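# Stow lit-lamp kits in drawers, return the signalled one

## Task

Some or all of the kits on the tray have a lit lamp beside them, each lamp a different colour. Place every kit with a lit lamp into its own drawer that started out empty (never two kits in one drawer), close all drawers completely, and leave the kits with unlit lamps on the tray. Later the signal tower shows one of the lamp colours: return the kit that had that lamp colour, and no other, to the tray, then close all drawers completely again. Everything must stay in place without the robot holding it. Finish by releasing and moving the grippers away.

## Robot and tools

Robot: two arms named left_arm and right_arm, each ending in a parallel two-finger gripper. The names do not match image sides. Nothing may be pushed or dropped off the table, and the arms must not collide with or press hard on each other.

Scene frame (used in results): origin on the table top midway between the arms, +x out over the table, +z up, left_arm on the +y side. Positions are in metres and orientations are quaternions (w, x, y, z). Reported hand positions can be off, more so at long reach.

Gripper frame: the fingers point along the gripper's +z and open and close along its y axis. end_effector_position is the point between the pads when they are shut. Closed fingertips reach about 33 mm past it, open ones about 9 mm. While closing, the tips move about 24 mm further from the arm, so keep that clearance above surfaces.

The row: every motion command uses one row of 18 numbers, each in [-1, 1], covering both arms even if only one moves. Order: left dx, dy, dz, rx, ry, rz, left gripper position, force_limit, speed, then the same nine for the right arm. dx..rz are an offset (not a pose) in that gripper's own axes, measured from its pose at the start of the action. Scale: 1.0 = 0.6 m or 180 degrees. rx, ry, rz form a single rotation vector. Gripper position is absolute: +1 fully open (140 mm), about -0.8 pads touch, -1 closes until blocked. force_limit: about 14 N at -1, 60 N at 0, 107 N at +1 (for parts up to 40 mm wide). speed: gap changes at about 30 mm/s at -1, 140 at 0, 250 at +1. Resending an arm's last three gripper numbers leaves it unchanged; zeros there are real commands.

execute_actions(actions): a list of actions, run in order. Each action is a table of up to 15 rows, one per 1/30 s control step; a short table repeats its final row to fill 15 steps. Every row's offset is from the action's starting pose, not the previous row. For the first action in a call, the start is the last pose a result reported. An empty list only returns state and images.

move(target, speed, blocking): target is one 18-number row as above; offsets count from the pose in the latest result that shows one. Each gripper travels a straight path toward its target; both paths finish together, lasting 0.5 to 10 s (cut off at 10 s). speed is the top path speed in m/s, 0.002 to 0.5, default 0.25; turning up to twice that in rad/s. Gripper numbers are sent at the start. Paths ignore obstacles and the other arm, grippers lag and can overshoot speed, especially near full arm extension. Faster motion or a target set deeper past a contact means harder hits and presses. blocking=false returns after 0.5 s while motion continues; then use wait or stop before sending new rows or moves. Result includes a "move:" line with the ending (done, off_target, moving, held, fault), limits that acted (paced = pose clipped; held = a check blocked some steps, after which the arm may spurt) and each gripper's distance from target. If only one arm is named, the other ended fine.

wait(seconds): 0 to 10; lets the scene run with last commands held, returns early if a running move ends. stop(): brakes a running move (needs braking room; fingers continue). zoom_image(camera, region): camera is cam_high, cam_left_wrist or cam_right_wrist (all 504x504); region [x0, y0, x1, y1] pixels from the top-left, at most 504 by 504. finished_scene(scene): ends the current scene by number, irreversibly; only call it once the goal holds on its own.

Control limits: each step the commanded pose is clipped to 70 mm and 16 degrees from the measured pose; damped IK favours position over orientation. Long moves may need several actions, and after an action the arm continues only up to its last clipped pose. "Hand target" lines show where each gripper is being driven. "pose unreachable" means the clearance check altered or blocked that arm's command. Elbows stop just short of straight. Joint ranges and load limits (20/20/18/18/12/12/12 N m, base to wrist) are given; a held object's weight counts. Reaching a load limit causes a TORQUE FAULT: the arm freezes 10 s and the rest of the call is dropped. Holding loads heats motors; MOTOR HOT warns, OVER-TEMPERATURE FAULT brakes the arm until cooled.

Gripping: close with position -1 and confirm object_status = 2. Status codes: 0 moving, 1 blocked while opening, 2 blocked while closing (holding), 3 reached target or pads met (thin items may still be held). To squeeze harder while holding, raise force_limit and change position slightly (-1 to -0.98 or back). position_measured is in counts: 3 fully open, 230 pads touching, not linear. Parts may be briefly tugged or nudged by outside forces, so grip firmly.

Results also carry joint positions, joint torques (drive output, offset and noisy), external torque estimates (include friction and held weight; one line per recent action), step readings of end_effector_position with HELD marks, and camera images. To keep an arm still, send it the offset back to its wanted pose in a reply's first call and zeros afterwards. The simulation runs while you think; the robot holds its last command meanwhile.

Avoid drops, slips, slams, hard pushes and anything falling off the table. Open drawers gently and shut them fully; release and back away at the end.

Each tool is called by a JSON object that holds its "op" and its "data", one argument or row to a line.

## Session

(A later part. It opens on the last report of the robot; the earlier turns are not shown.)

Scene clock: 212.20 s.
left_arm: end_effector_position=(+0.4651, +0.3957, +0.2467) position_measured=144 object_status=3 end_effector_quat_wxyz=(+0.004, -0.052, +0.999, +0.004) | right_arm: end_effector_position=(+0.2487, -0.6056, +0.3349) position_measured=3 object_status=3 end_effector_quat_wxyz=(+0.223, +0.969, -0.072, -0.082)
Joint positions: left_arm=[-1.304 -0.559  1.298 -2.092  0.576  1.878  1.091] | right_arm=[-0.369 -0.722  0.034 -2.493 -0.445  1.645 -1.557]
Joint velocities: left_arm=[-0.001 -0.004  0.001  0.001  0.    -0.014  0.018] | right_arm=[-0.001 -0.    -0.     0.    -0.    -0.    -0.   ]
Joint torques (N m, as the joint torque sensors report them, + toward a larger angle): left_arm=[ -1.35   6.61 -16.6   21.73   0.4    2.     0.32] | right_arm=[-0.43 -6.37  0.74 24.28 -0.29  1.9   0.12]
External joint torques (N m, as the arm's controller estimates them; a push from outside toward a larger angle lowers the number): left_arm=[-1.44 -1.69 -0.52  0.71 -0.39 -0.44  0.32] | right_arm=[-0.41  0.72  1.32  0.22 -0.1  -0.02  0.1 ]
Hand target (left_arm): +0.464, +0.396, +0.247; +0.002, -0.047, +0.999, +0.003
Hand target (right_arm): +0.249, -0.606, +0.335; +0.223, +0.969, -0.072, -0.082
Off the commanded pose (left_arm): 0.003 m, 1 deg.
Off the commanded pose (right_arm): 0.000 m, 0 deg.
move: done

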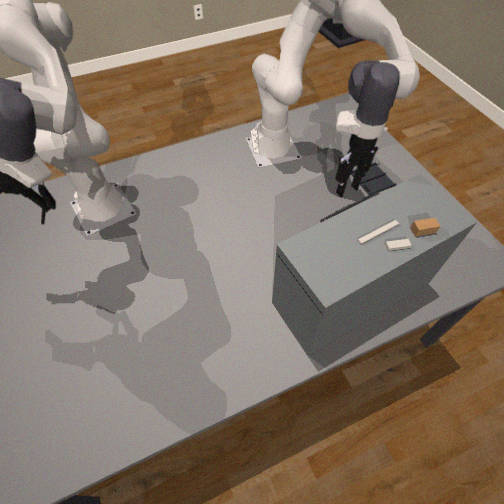

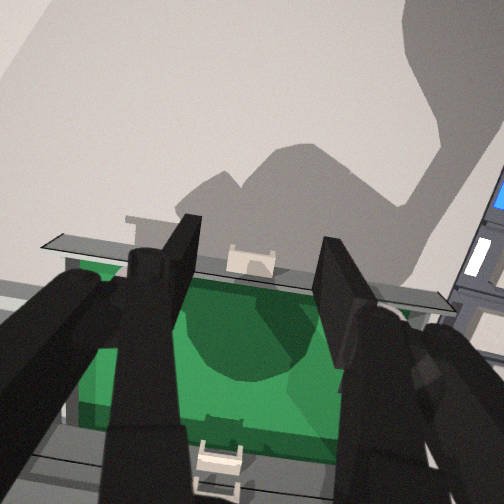

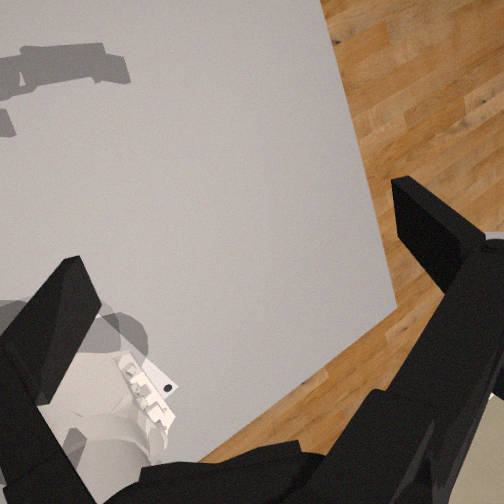

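{"op": "move", "data": {
  "target": [0.047,0.45,0,0,0,-0.455,-0.12,0,0,0,0,0,0,0,0,1,0,0],
  "speed": 0.35
}}

{"op": "move", "data": {
  "target": [0,-0.005,0.28,0,0,0,-0.12,0,0,0,0,0,0,0,0,1,0,0],
  "speed": 0.15
}}

Scene clock: 216.93 s.
left_arm: end_effector_position=(+0.4058, +0.6595, +0.2395) position_measured=144 object_status=3 end_effector_quat_wxyz=(+0.004, +0.686, -0.727, -0.008) | right_arm: end_effector_position=(+0.2487, -0.6056, +0.3349) position_measured=3 object_status=3 end_effector_quat_wxyz=(+0.223, +0.969, -0.072, -0.082)
Joint positions: left_arm=[-0.842 -0.16   1.479 -2.024  0.19   1.991  0.48 ] | right_arm=[-0.369 -0.722  0.034 -2.493 -0.445  1.645 -1.557]
Joint velocities: left_arm=[-0.006  0.005  0.013  0.004 -0.014 -0.    -0.016] | right_arm=[-0.     0.001 -0.     0.    -0.001  0.     0.001]
Joint torques (N m, as the joint torque sensors report them, + toward a larger angle): left_arm=[-1.1   3.32 -5.6  25.39 -0.47  2.61 -0.09] | right_arm=[-0.23 -6.37  0.6  24.26 -0.28  1.94  0.12]
External joint torques (N m, as the arm's controller estimates them; a push from outside toward a larger angle lowers the number): left_arm=[-1.11  0.71 -0.55  1.49 -1.21  0.16 -0.09] | right_arm=[-0.22  0.79  1.14  0.15 -0.09  0.01  0.1 ]
Hand target (left_arm): +0.408, +0.659, +0.241; +0.002, +0.690, -0.723, -0.006
Hand target (right_arm): +0.249, -0.606, +0.335; +0.223, +0.969, -0.072, -0.082
Off the commanded pose (left_arm): 0.010 m, 2 deg.
Off the commanded pose (right_arm): 0.000 m, 0 deg.
move: off_target (left_arm)

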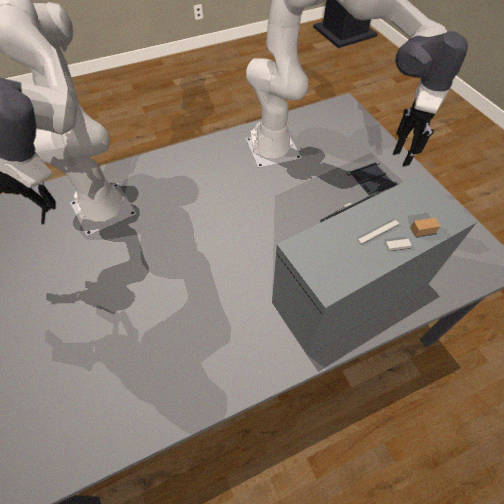

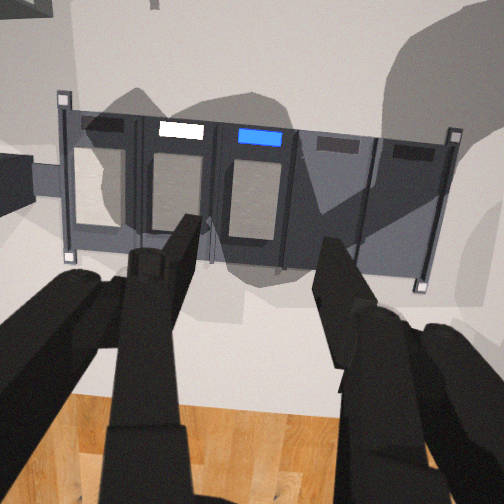

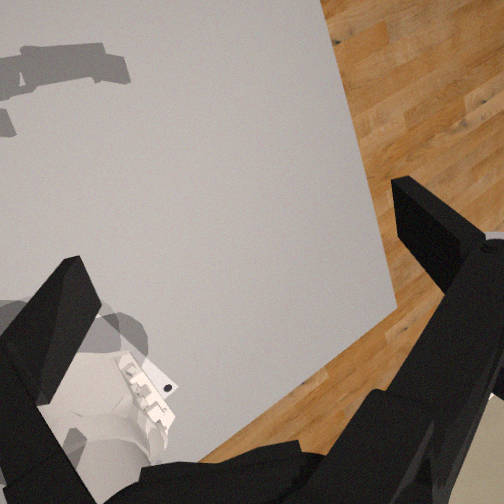

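Scene clock: 218.70 s.
left_arm: end_effector_position=(+0.4083, +0.6584, +0.0731) position_measured=144 object_status=3 end_effector_quat_wxyz=(+0.003, +0.682, -0.731, -0.005) | right_arm: end_effector_position=(+0.2487, -0.6056, +0.3349) position_measured=3 object_status=3 end_effector_quat_wxyz=(+0.223, +0.969, -0.072, -0.082)
Joint positions: left_arm=[-1.424 -0.411  2.092 -2.188  0.508  2.326  0.275] | right_arm=[-0.369 -0.722  0.034 -2.493 -0.445  1.645 -1.557]
Joint velocities: left_arm=[-0.009  0.004  0.011 -0.     0.002  0.009 -0.027] | right_arm=[ 0.001  0.     0.001  0.001  0.001  0.    -0.   ]
Joint torques (N m, as the joint torque sensors report them, + toward a larger angle): left_arm=[ -1.73  23.96 -10.18  20.4    0.88   2.76  -0.14] | right_arm=[-0.56 -6.46  0.65 24.34 -0.28  1.88  0.11]
External joint torques (N m, as the arm's controller estimates them; a push from outside toward a larger angle lowers the number): left_arm=[-1.63 -0.89  0.57  0.65  0.32  0.32 -0.14] | right_arm=[-0.58  0.59  1.18  0.32 -0.1  -0.04  0.09]
Hand target (left_arm): +0.411, +0.660, +0.075; -0.001, +0.686, -0.728, -0.005
Hand target (right_arm): +0.249, -0.606, +0.335; +0.223, +0.969, -0.072, -0.082
Off the commanded pose (left_arm): 0.004 m, 1 deg.
Off the commanded pose (right_arm): 0.000 m, 0 deg.
move: off_target (left_arm)

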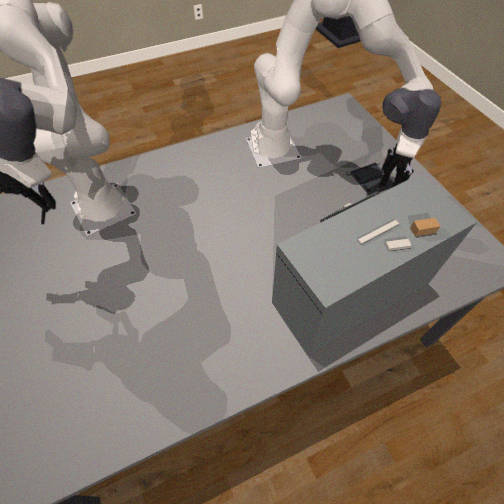

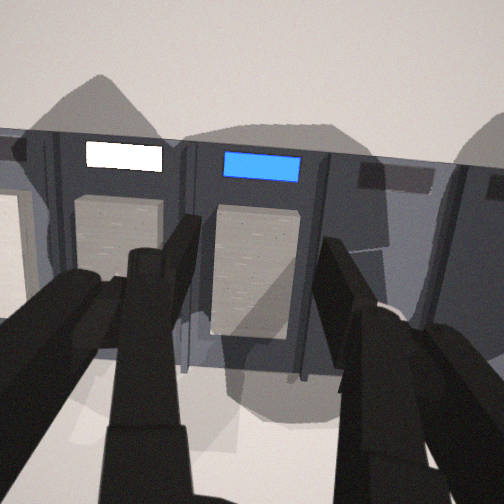

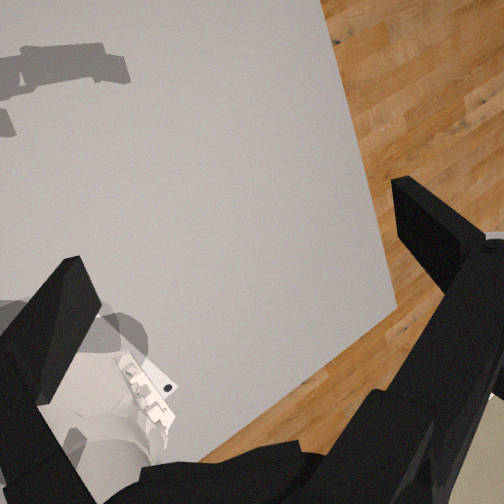

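{"op": "move", "data": {
  "target": [-0.016,0,0.037,0,0,-0.017,-0.25,0,0,0,0,0,0,0,0,1,0,0],
  "speed": 0.04
}}

{"op": "execute_actions", "data": {
  "actions": [
    [[0,0,0,0,0,0,-1,0,-0.5,0,0,0,0,0,0,1,0,0]],
    [[0,0,0,0,0,0,-1,0,-0.5,0,0,0,0,0,0,1,0,0]]
  ]
}}

{"op": "move", "data": {
  "target": [0.03,0,-0.35,0,0,0,-1,0,-0.5,0,0,0,0,0,0,1,0,0],
  "speed": 0.25
}}

Scene clock: 221.77 s.
left_arm: end_effector_position=(+0.4080, +0.6671, +0.0510) position_measured=160 object_status=3 end_effector_quat_wxyz=(+0.005, +0.699, -0.715, -0.004) | right_arm: end_effector_position=(+0.2487, -0.6056, +0.3349) position_measured=3 object_status=3 end_effector_quat_wxyz=(+0.223, +0.969, -0.072, -0.082)
Joint positions: left_arm=[-1.493 -0.452  2.183 -2.174  0.541  2.358  0.224] | right_arm=[-0.369 -0.722  0.034 -2.493 -0.445  1.645 -1.557]
Joint velocities: left_arm=[-0.012 -0.001  0.012 -0.     0.     0.004 -0.017] | right_arm=[ 0.     0.     0.     0.001 -0.    -0.001 -0.001]
Joint torques (N m, as the joint torque sensors report them, + toward a larger angle): left_arm=[ -0.51  26.45 -11.06  19.65   0.99   2.7   -0.13] | right_arm=[-0.38 -6.25  0.42 24.44 -0.31  1.94  0.12]
External joint torques (N m, as the arm's controller estimates them; a push from outside toward a larger angle lowers the number): left_arm=[-0.69 -1.53 -0.1   0.37  0.45  0.25 -0.13] | right_arm=[-0.37  0.87  0.99  0.36 -0.12  0.02  0.1 ]
Hand target (left_arm): +0.409, +0.668, +0.051; +0.003, +0.701, -0.713, -0.005
Hand target (right_arm): +0.249, -0.606, +0.335; +0.223, +0.969, -0.072, -0.082
Off the commanded pose (left_arm): 0.001 m, 0 deg.
Off the commanded pose (right_arm): 0.000 m, 0 deg.
move: done

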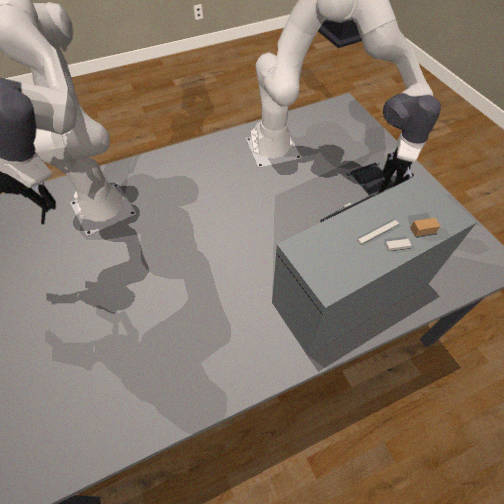

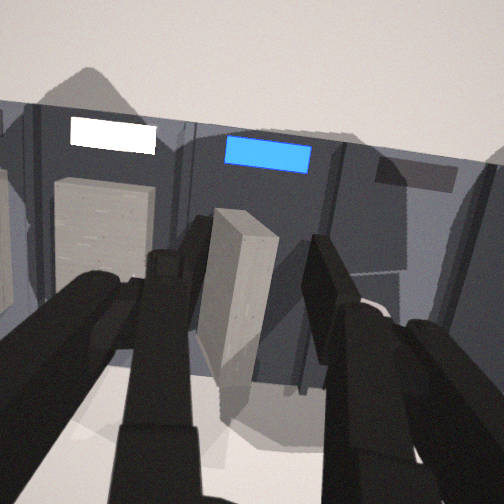

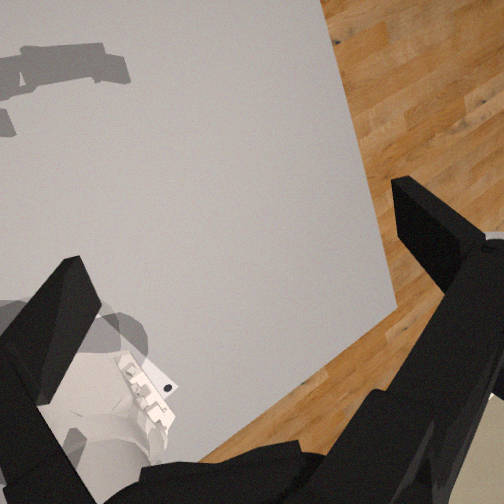

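Scene clock: 222.77 s.
left_arm: end_effector_position=(+0.4080, +0.6671, +0.0511) position_measured=211 object_status=2 end_effector_quat_wxyz=(+0.004, +0.699, -0.715, -0.004) | right_arm: end_effector_position=(+0.2487, -0.6056, +0.3349) position_measured=3 object_status=3 end_effector_quat_wxyz=(+0.223, +0.969, -0.072, -0.082)
Joint positions: left_arm=[-1.493 -0.452  2.183 -2.174  0.541  2.358  0.224] | right_arm=[-0.369 -0.722  0.034 -2.493 -0.445  1.645 -1.557]
Joint velocities: left_arm=[-0.001  0.001 -0.    -0.001 -0.001 -0.     0.001] | right_arm=[-0.001 -0.001  0.001 -0.    -0.     0.     0.001]
Joint torques (N m, as the joint torque sensors report them, + toward a larger angle): left_arm=[  0.92  25.85 -12.7   19.02   0.62   2.45   0.14] | right_arm=[-0.51 -6.36  0.39 24.21 -0.33  1.91  0.11]
External joint torques (N m, as the arm's controller estimates them; a push from outside toward a larger angle lowers the number): left_arm=[ 1.03 -2.23 -1.51 -0.27  0.07 -0.01  0.14] | right_arm=[-0.53  0.74  0.9   0.17 -0.14 -0.01  0.09]
External joint torques at the end of the 1st action: left_arm=[ 0.09 -1.99 -0.77 -1.21 -0.22 -0.12  0.13] | right_arm=[-0.48  0.52  0.81  0.39 -0.09 -0.01  0.09]
Hand target (left_arm): +0.408, +0.667, +0.051; +0.004, +0.699, -0.715, -0.004
Hand target (right_arm): +0.249, -0.606, +0.335; +0.223, +0.969, -0.072, -0.082
Off the commanded pose (left_arm): 0.000 m, 0 deg.
Off the commanded pose (right_arm): 0.000 m, 0 deg.
Step readings (end_effector_position; steps 1 to 15: 1st action; 16 to 30: 2nd action):
0: left_arm (+0.4080, +0.6671, +0.0510) | right_arm (+0.2487, -0.6056, +0.3349)
1: left_arm (+0.4080, +0.6671, +0.0510) | right_arm (+0.2487, -0.6056, +0.3349)
2: left_arm (+0.4080, +0.6671, +0.0510) | right_arm (+0.2487, -0.6056, +0.3349)
4: left_arm (+0.4080, +0.6671, +0.0510) | right_arm (+0.2487, -0.6056, +0.3349)
8: left_arm (+0.4080, +0.6671, +0.0510) | right_arm (+0.2487, -0.6056, +0.3349)
15: left_arm (+0.4080, +0.6671, +0.0511) | right_arm (+0.2487, -0.6056, +0.3349)
16: left_arm (+0.4080, +0.6671, +0.0511) | right_arm (+0.2487, -0.6056, +0.3349)
17: left_arm (+0.4080, +0.6671, +0.0511) | right_arm (+0.2487, -0.6056, +0.3349)
19: left_arm (+0.4080, +0.6671, +0.0511) | right_arm (+0.2487, -0.6056, +0.3349)
23: left_arm (+0.4080, +0.6671, +0.0511) | right_arm (+0.2487, -0.6056, +0.3349)
30: end_effector_position above

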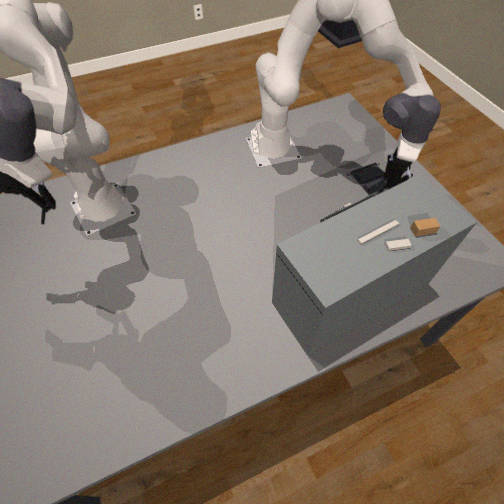

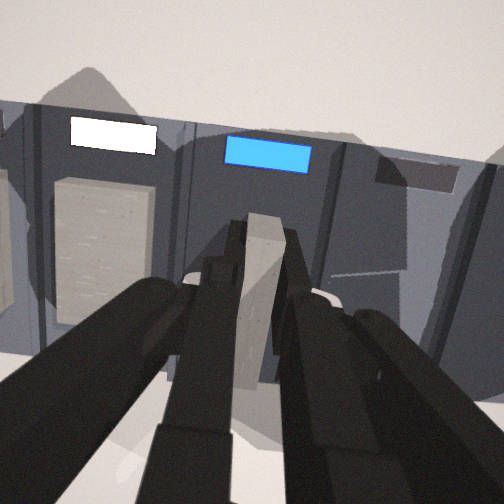

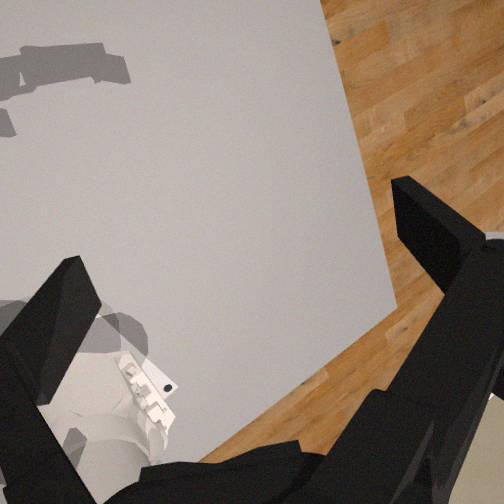

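Scene clock: 224.70 s.
left_arm: end_effector_position=(+0.4071, +0.6499, +0.2591) position_measured=211 object_status=2 end_effector_quat_wxyz=(+0.010, +0.703, -0.711, -0.009) | right_arm: end_effector_position=(+0.2487, -0.6056, +0.3349) position_measured=3 object_status=3 end_effector_quat_wxyz=(+0.223, +0.969, -0.072, -0.082)
Joint positions: left_arm=[-1.184  0.08   1.888 -1.989 -0.067  1.94   0.607] | right_arm=[-0.369 -0.722  0.034 -2.493 -0.445  1.645 -1.557]
Joint velocities: left_arm=[ 0.001  0.007  0.004 -0.003 -0.01   0.     0.041] | right_arm=[-0.001  0.001 -0.001  0.     0.002  0.     0.   ]
Joint torques (N m, as the joint torque sensors report them, + toward a larger angle): left_arm=[-1.19  8.41  2.19 21.95 -0.5   2.39  0.2 ] | right_arm=[-0.51 -6.43  0.51 24.22 -0.29  1.93  0.11]
External joint torques (N m, as the arm's controller estimates them; a push from outside toward a larger angle lowers the number): left_arm=[-1.34  0.31 -0.35 -2.14 -1.26 -0.02  0.19] | right_arm=[-0.47  0.56  1.1   0.22 -0.1   0.02  0.09]
Hand target (left_arm): +0.407, +0.648, +0.259; +0.010, +0.698, -0.716, -0.008
Hand target (right_arm): +0.249, -0.606, +0.335; +0.223, +0.969, -0.072, -0.082
Off the commanded pose (left_arm): 0.004 m, 1 deg.
Off the commanded pose (right_arm): 0.000 m, 0 deg.
move: off_target (left_arm)

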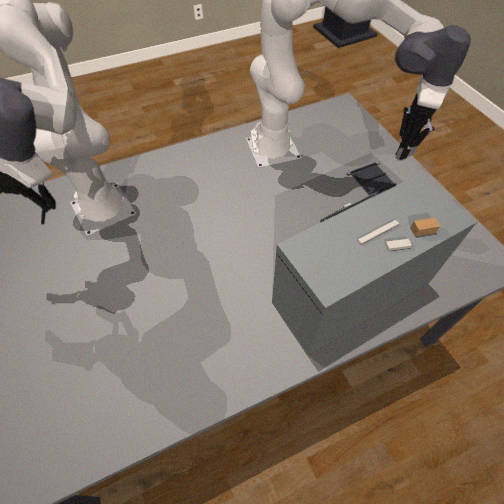

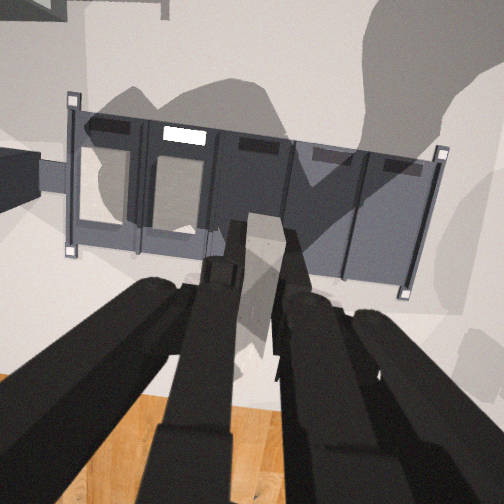

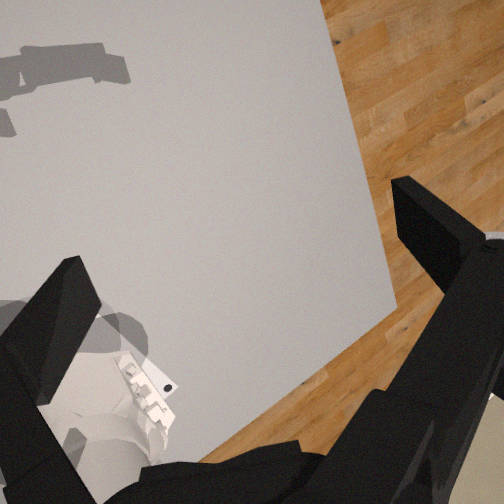

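{"op": "move", "data": {
  "target": [0.2,0.128,0.325,0,0,0,-1,0,-0.5,0,0,0,0,0,0,1,0,0],
  "speed": 0.15
}}

{"op": "move", "data": {
  "target": [0,0,0.035,0,0,0,-1,0,-0.5,0,0,0,0,0,0,1,0,0],
  "speed": 0.02
}}

Scene clock: 231.00 s.
left_arm: end_effector_position=(+0.3291, +0.5247, +0.0666) position_measured=211 object_status=2 end_effector_quat_wxyz=(+0.012, +0.697, -0.717, -0.006) | right_arm: end_effector_position=(+0.2487, -0.6056, +0.3349) position_measured=3 object_status=3 end_effector_quat_wxyz=(+0.223, +0.969, -0.072, -0.082)
Joint positions: left_arm=[-1.43   0.286  1.902 -2.622 -0.431  2.452  0.728] | right_arm=[-0.369 -0.722  0.034 -2.493 -0.445  1.645 -1.557]
Joint velocities: left_arm=[ 0.002 -0.002 -0.003  0.001 -0.001  0.014 -0.004] | right_arm=[-0.002 -0.001 -0.001 -0.001  0.001  0.     0.   ]
Joint torques (N m, as the joint torque sensors report them, + toward a larger angle): left_arm=[ 2.25  3.28  5.07 17.25 -0.13  2.84 -0.14] | right_arm=[-0.3  -6.3   0.52 24.37 -0.31  1.9   0.11]
External joint torques (N m, as the arm's controller estimates them; a push from outside toward a larger angle lowers the number): left_arm=[ 2.26 -0.79 -1.49 -1.05 -0.62  0.45 -0.14] | right_arm=[-0.25  0.79  1.12  0.35 -0.12 -0.01  0.09]
Hand target (left_arm): +0.329, +0.525, +0.066; +0.011, +0.700, -0.714, -0.005
Hand target (right_arm): +0.249, -0.606, +0.335; +0.223, +0.969, -0.072, -0.082
Off the commanded pose (left_arm): 0.008 m, 1 deg.
Off the commanded pose (right_arm): 0.000 m, 0 deg.
move: off_target (left_arm)

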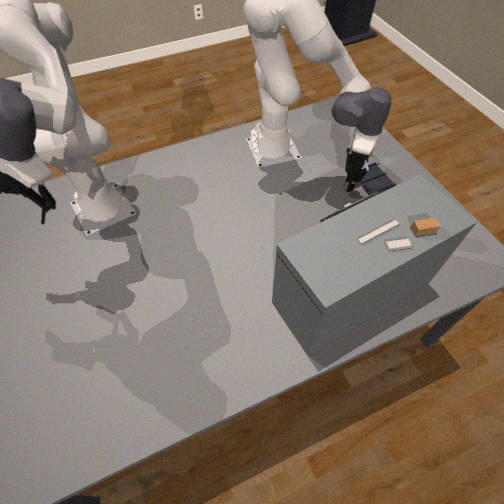

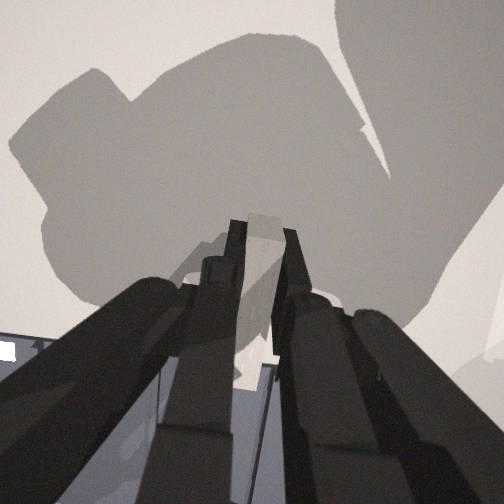

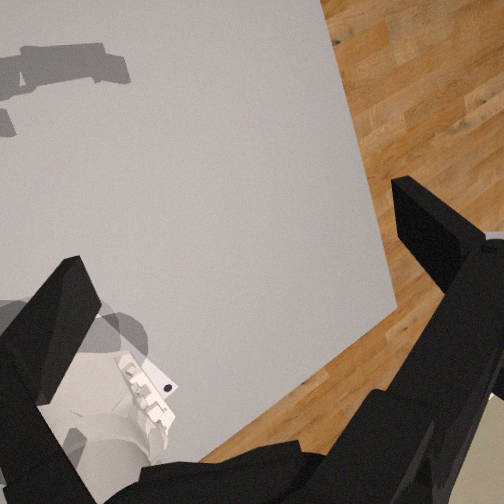

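Scene clock: 232.30 s.
left_arm: end_effector_position=(+0.3286, +0.5230, +0.0456) position_measured=211 object_status=2 end_effector_quat_wxyz=(+0.014, +0.695, -0.719, -0.004) | right_arm: end_effector_position=(+0.2487, -0.6056, +0.3349) position_measured=3 object_status=3 end_effector_quat_wxyz=(+0.223, +0.969, -0.072, -0.082)
Joint positions: left_arm=[-1.294  0.217  1.761 -2.635 -0.382  2.528  0.696] | right_arm=[-0.369 -0.722  0.034 -2.493 -0.445  1.645 -1.557]
Joint velocities: left_arm=[ 0.039  0.    -0.042  0.001 -0.     0.015 -0.013] | right_arm=[-0.     0.     0.001  0.001 -0.     0.001  0.001]
Joint torques (N m, as the joint torque sensors report them, + toward a larger angle): left_arm=[ 2.12  1.48  2.38 16.5   1.04  2.85 -0.04] | right_arm=[-0.4  -6.45  0.6  24.4  -0.27  1.9   0.11]
External joint torques (N m, as the arm's controller estimates them; a push from outside toward a larger angle lowers the number): left_arm=[ 2.15 -0.71 -2.86 -1.14  0.63  0.45 -0.04] | right_arm=[-0.4   0.67  1.14  0.34 -0.08 -0.02  0.09]
Hand target (left_arm): +0.329, +0.524, +0.045; +0.012, +0.697, -0.717, -0.005
Hand target (right_arm): +0.249, -0.606, +0.335; +0.223, +0.969, -0.072, -0.082
Off the commanded pose (left_arm): 0.002 m, 0 deg.
Off the commanded pose (right_arm): 0.000 m, 0 deg.
move: done

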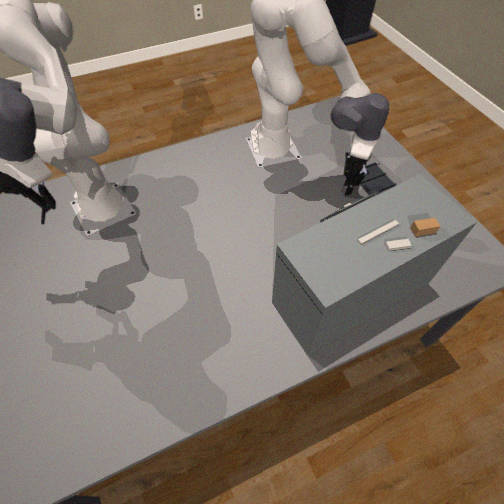

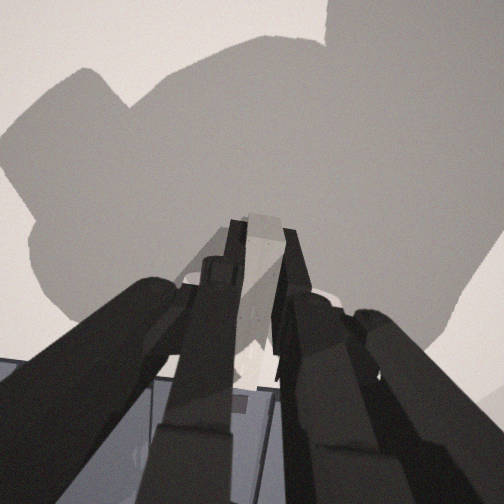

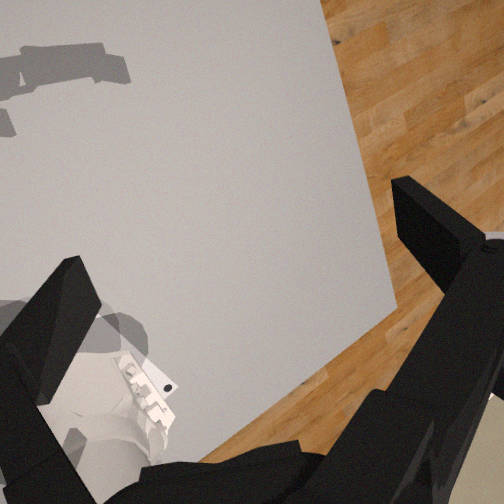

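{"op": "move", "data": {
  "target": [0.05,0,0.014,0,0,0,-1,0,-0.5,0,0,0,0,0,0,1,0,0],
  "speed": 0.02
}}

{"op": "execute_actions", "data": {
  "actions": [
    [[0,0,0,0,0,0,0.3,0,-0.3,0,0,0,0,0,0,1,0,0]],
    [[0,0,-0.025,0,0,0,0.3,0,-0.3,0,0,0,0,0,0,1,0,0]]
  ]
}}

Scene clock: 235.87 s.
left_arm: end_effector_position=(+0.3315, +0.4983, +0.0410) position_measured=211 object_status=2 end_effector_quat_wxyz=(+0.009, +0.693, -0.721, -0.005) | right_arm: end_effector_position=(+0.2487, -0.6056, +0.3349) position_measured=3 object_status=3 end_effector_quat_wxyz=(+0.223, +0.969, -0.072, -0.082)
Joint positions: left_arm=[-1.368  0.242  1.761 -2.662 -0.437  2.551  0.678] | right_arm=[-0.369 -0.722  0.034 -2.493 -0.445  1.645 -1.557]
Joint velocities: left_arm=[-0.005  0.001  0.003 -0.003 -0.005  0.002 -0.004] | right_arm=[-0.001 -0.    -0.001  0.001 -0.    -0.    -0.001]
Joint torques (N m, as the joint torque sensors report them, + toward a larger angle): left_arm=[-3.15  0.38  2.51 13.28 -1.45  2.01 -0.15] | right_arm=[-0.56 -6.53  0.61 24.35 -0.3   1.9   0.1 ]
External joint torques (N m, as the arm's controller estimates them; a push from outside toward a larger angle lowers the number): left_arm=[-3.08 -1.38 -3.14 -3.91 -1.87 -0.41 -0.15] | right_arm=[-0.53  0.58  1.2   0.29 -0.11 -0.02  0.08]
Hand target (left_arm): +0.328, +0.492, +0.038; +0.014, +0.695, -0.719, -0.004
Hand target (right_arm): +0.249, -0.606, +0.335; +0.223, +0.969, -0.072, -0.082
Off the commanded pose (left_arm): 0.008 m, 1 deg.
Off the commanded pose (right_arm): 0.000 m, 0 deg.
move: off_target (left_arm)

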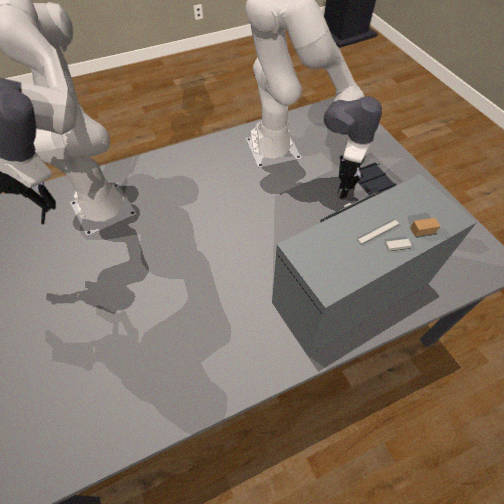

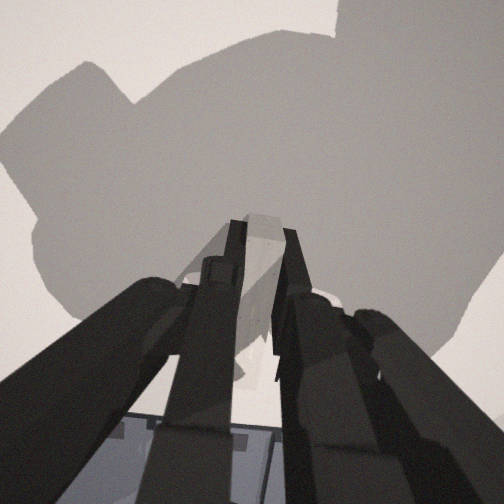

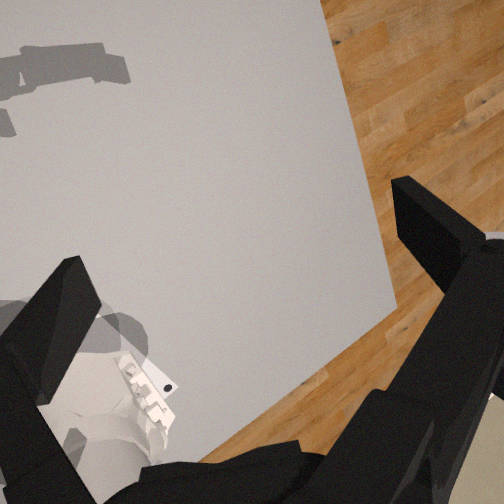

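Scene clock: 236.87 s.
left_arm: end_effector_position=(+0.3337, +0.5003, +0.0569) position_measured=91 object_status=3 end_effector_quat_wxyz=(+0.005, +0.695, -0.719, -0.005) | right_arm: end_effector_position=(+0.2487, -0.6056, +0.3349) position_measured=3 object_status=3 end_effector_quat_wxyz=(+0.223, +0.969, -0.072, -0.082)
Joint positions: left_arm=[-1.464  0.296  1.859 -2.651 -0.474  2.494  0.7  ] | right_arm=[-0.369 -0.722  0.034 -2.493 -0.445  1.645 -1.557]
Joint velocities: left_arm=[-0.029  0.001  0.033 -0.    -0.    -0.018  0.013] | right_arm=[ 0.001  0.    -0.002  0.002 -0.     0.001  0.001]
Joint torques (N m, as the joint torque sensors report them, + toward a larger angle): left_arm=[-0.7   2.8   6.86 16.2  -0.28  1.96  0.3 ] | right_arm=[-0.58 -6.5   0.57 24.47 -0.28  1.92  0.12]
External joint torques (N m, as the arm's controller estimates them; a push from outside toward a larger angle lowers the number): left_arm=[-0.77 -0.17  0.09 -1.43 -0.76 -0.46  0.3 ] | right_arm=[-0.59  0.56  1.11  0.41 -0.09 -0.01  0.1 ]
External joint torques at the end of the 1st action: left_arm=[ 0.32 -0.49 -0.86 -0.4  -0.11 -0.06  0.11] | right_arm=[-0.44  0.73  1.13  0.32 -0.12 -0.03  0.09]
Hand target (left_arm): +0.332, +0.499, +0.056; +0.008, +0.693, -0.721, -0.005
Hand target (right_arm): +0.249, -0.606, +0.335; +0.223, +0.969, -0.072, -0.082
Off the commanded pose (left_arm): 0.003 m, 1 deg.
Off the commanded pose (right_arm): 0.000 m, 0 deg.
Step readings (end_effector_position; steps 1 to 15: 1st action; 16 to 30: 2nd action):
0: left_arm (+0.3315, +0.4983, +0.0410) | right_arm (+0.2487, -0.6056, +0.3349)
1: left_arm (+0.3315, +0.4984, +0.0410) | right_arm (+0.2487, -0.6056, +0.3349)
2: left_arm (+0.3315, +0.4984, +0.0410) | right_arm (+0.2487, -0.6056, +0.3349)
4: left_arm (+0.3315, +0.4984, +0.0410) | right_arm (+0.2487, -0.6056, +0.3349)
8: left_arm (+0.3315, +0.4984, +0.0410) | right_arm (+0.2487, -0.6056, +0.3349)
15: left_arm (+0.3315, +0.4984, +0.0410) | right_arm (+0.2487, -0.6056, +0.3349)
16: left_arm (+0.3311, +0.4990, +0.0430) | right_arm (+0.2487, -0.6056, +0.3349)
17: left_arm (+0.3325, +0.5010, +0.0464) | right_arm (+0.2487, -0.6056, +0.3349)
19: left_arm (+0.3351, +0.5029, +0.0519) | right_arm (+0.2487, -0.6056, +0.3349)
23: left_arm (+0.3347, +0.5019, +0.0557) | right_arm (+0.2487, -0.6056, +0.3349)
30: end_effector_position above

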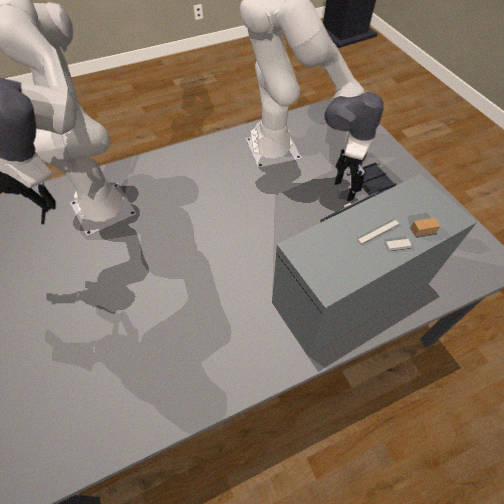

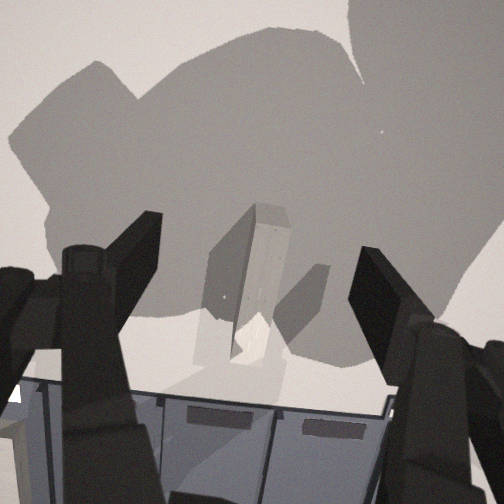

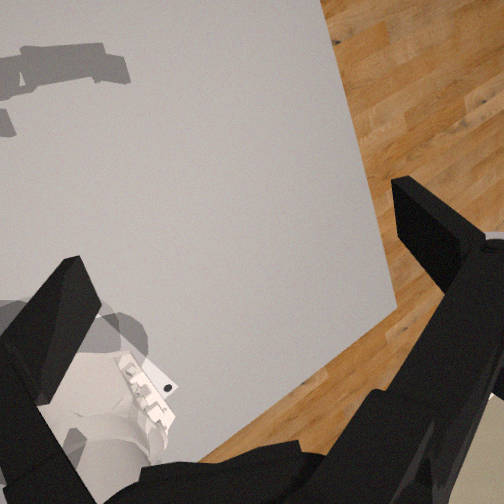

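{"op": "move", "data": {
  "target": [-0.02,0,0.008,0,0,0,0.3,0,-0.3,0,0,0,0,0,0,1,0,0],
  "speed": 0.04
}}

{"op": "move", "data": {
  "target": [0,0.09,0,0,0,0,0.3,0,-0.3,0,0,0,0,0,0,1,0,0],
  "speed": 0.03
}}

Scene clock: 239.97 s.
left_arm: end_effector_position=(+0.3318, +0.5111, +0.0512) position_measured=91 object_status=3 end_effector_quat_wxyz=(+0.008, +0.695, -0.719, -0.005) | right_arm: end_effector_position=(+0.2487, -0.6056, +0.3349) position_measured=3 object_status=3 end_effector_quat_wxyz=(+0.223, +0.969, -0.072, -0.082)
Joint positions: left_arm=[-1.387  0.262  1.814 -2.645 -0.44   2.515  0.703] | right_arm=[-0.369 -0.722  0.034 -2.493 -0.445  1.645 -1.557]
Joint velocities: left_arm=[ 0.022 -0.    -0.026  0.005  0.     0.007  0.001] | right_arm=[-0.001  0.    -0.     0.     0.     0.     0.   ]
Joint torques (N m, as the joint torque sensors report them, + toward a larger angle): left_arm=[ 2.44  1.26  5.21 18.74  1.46  2.85 -0.1 ] | right_arm=[-0.44 -6.36  0.49 24.24 -0.28  1.91  0.1 ]
External joint torques (N m, as the arm's controller estimates them; a push from outside toward a larger angle lowers the number): left_arm=[ 2.43 -1.35 -0.97  1.11  1.02  0.43 -0.11] | right_arm=[-0.4   0.74  1.09  0.18 -0.09 -0.01  0.08]
Hand target (left_arm): +0.334, +0.512, +0.052; +0.005, +0.695, -0.719, -0.005
Hand target (right_arm): +0.249, -0.606, +0.335; +0.223, +0.969, -0.072, -0.082
Off the commanded pose (left_arm): 0.003 m, 0 deg.
Off the commanded pose (right_arm): 0.000 m, 0 deg.
move: done

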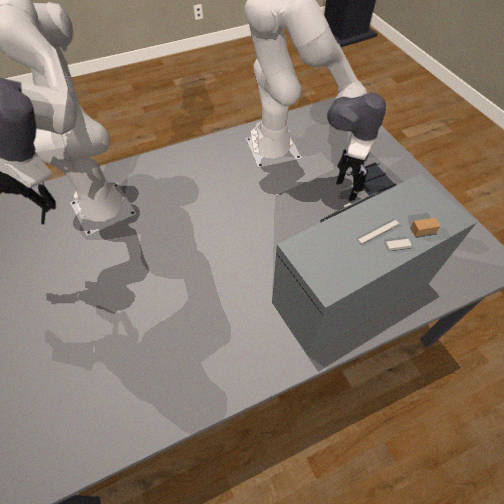

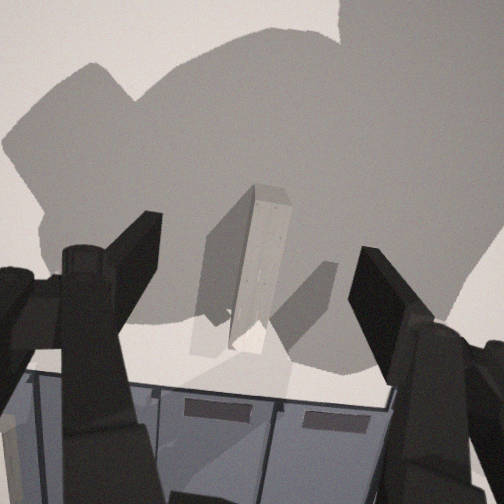

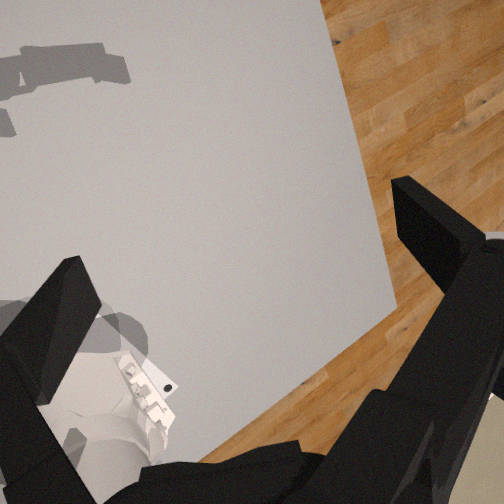

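Scene clock: 242.03 s.
left_arm: end_effector_position=(+0.2799, +0.5136, +0.0529) position_measured=91 object_status=3 end_effector_quat_wxyz=(+0.006, +0.698, -0.716, -0.005) | right_arm: end_effector_position=(+0.2487, -0.6056, +0.3349) position_measured=3 object_status=3 end_effector_quat_wxyz=(+0.223, +0.969, -0.072, -0.082)
Joint positions: left_arm=[-1.655  0.376  2.093 -2.786 -0.553  2.5    0.826] | right_arm=[-0.369 -0.722  0.034 -2.493 -0.445  1.645 -1.557]
Joint velocities: left_arm=[-0.026 -0.     0.027 -0.005  0.     0.001  0.023] | right_arm=[ 0.001  0.001  0.    -0.002 -0.     0.    -0.   ]
Joint torques (N m, as the joint torque sensors report them, + toward a larger angle): left_arm=[-2.33  5.48  7.76 14.84 -0.34  2.06  0.24] | right_arm=[-0.31 -6.49  0.42 24.61 -0.29  1.91  0.14]
External joint torques (N m, as the arm's controller estimates them; a push from outside toward a larger angle lowers the number): left_arm=[-2.34 -0.36  1.07 -2.07 -0.82 -0.36  0.24] | right_arm=[-0.36  0.46  0.91  0.7  -0.12  0.    0.12]
Hand target (left_arm): +0.278, +0.512, +0.052; +0.008, +0.695, -0.719, -0.005
Hand target (right_arm): +0.249, -0.606, +0.335; +0.223, +0.969, -0.072, -0.082
Off the commanded pose (left_arm): 0.002 m, 0 deg.
Off the commanded pose (right_arm): 0.000 m, 0 deg.
move: done

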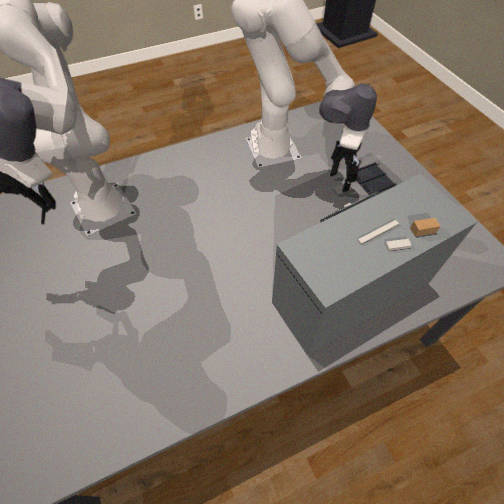

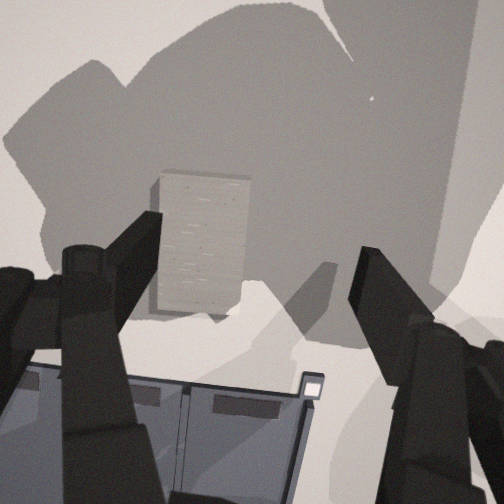

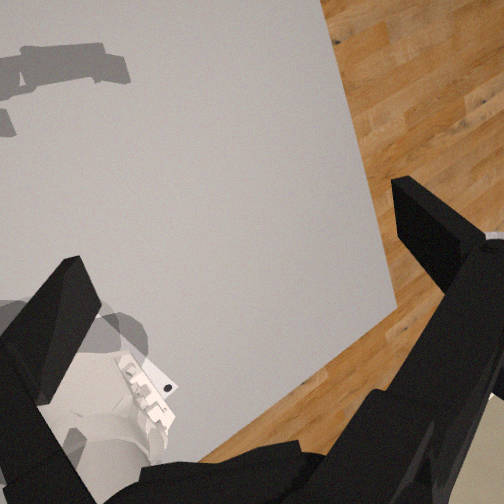

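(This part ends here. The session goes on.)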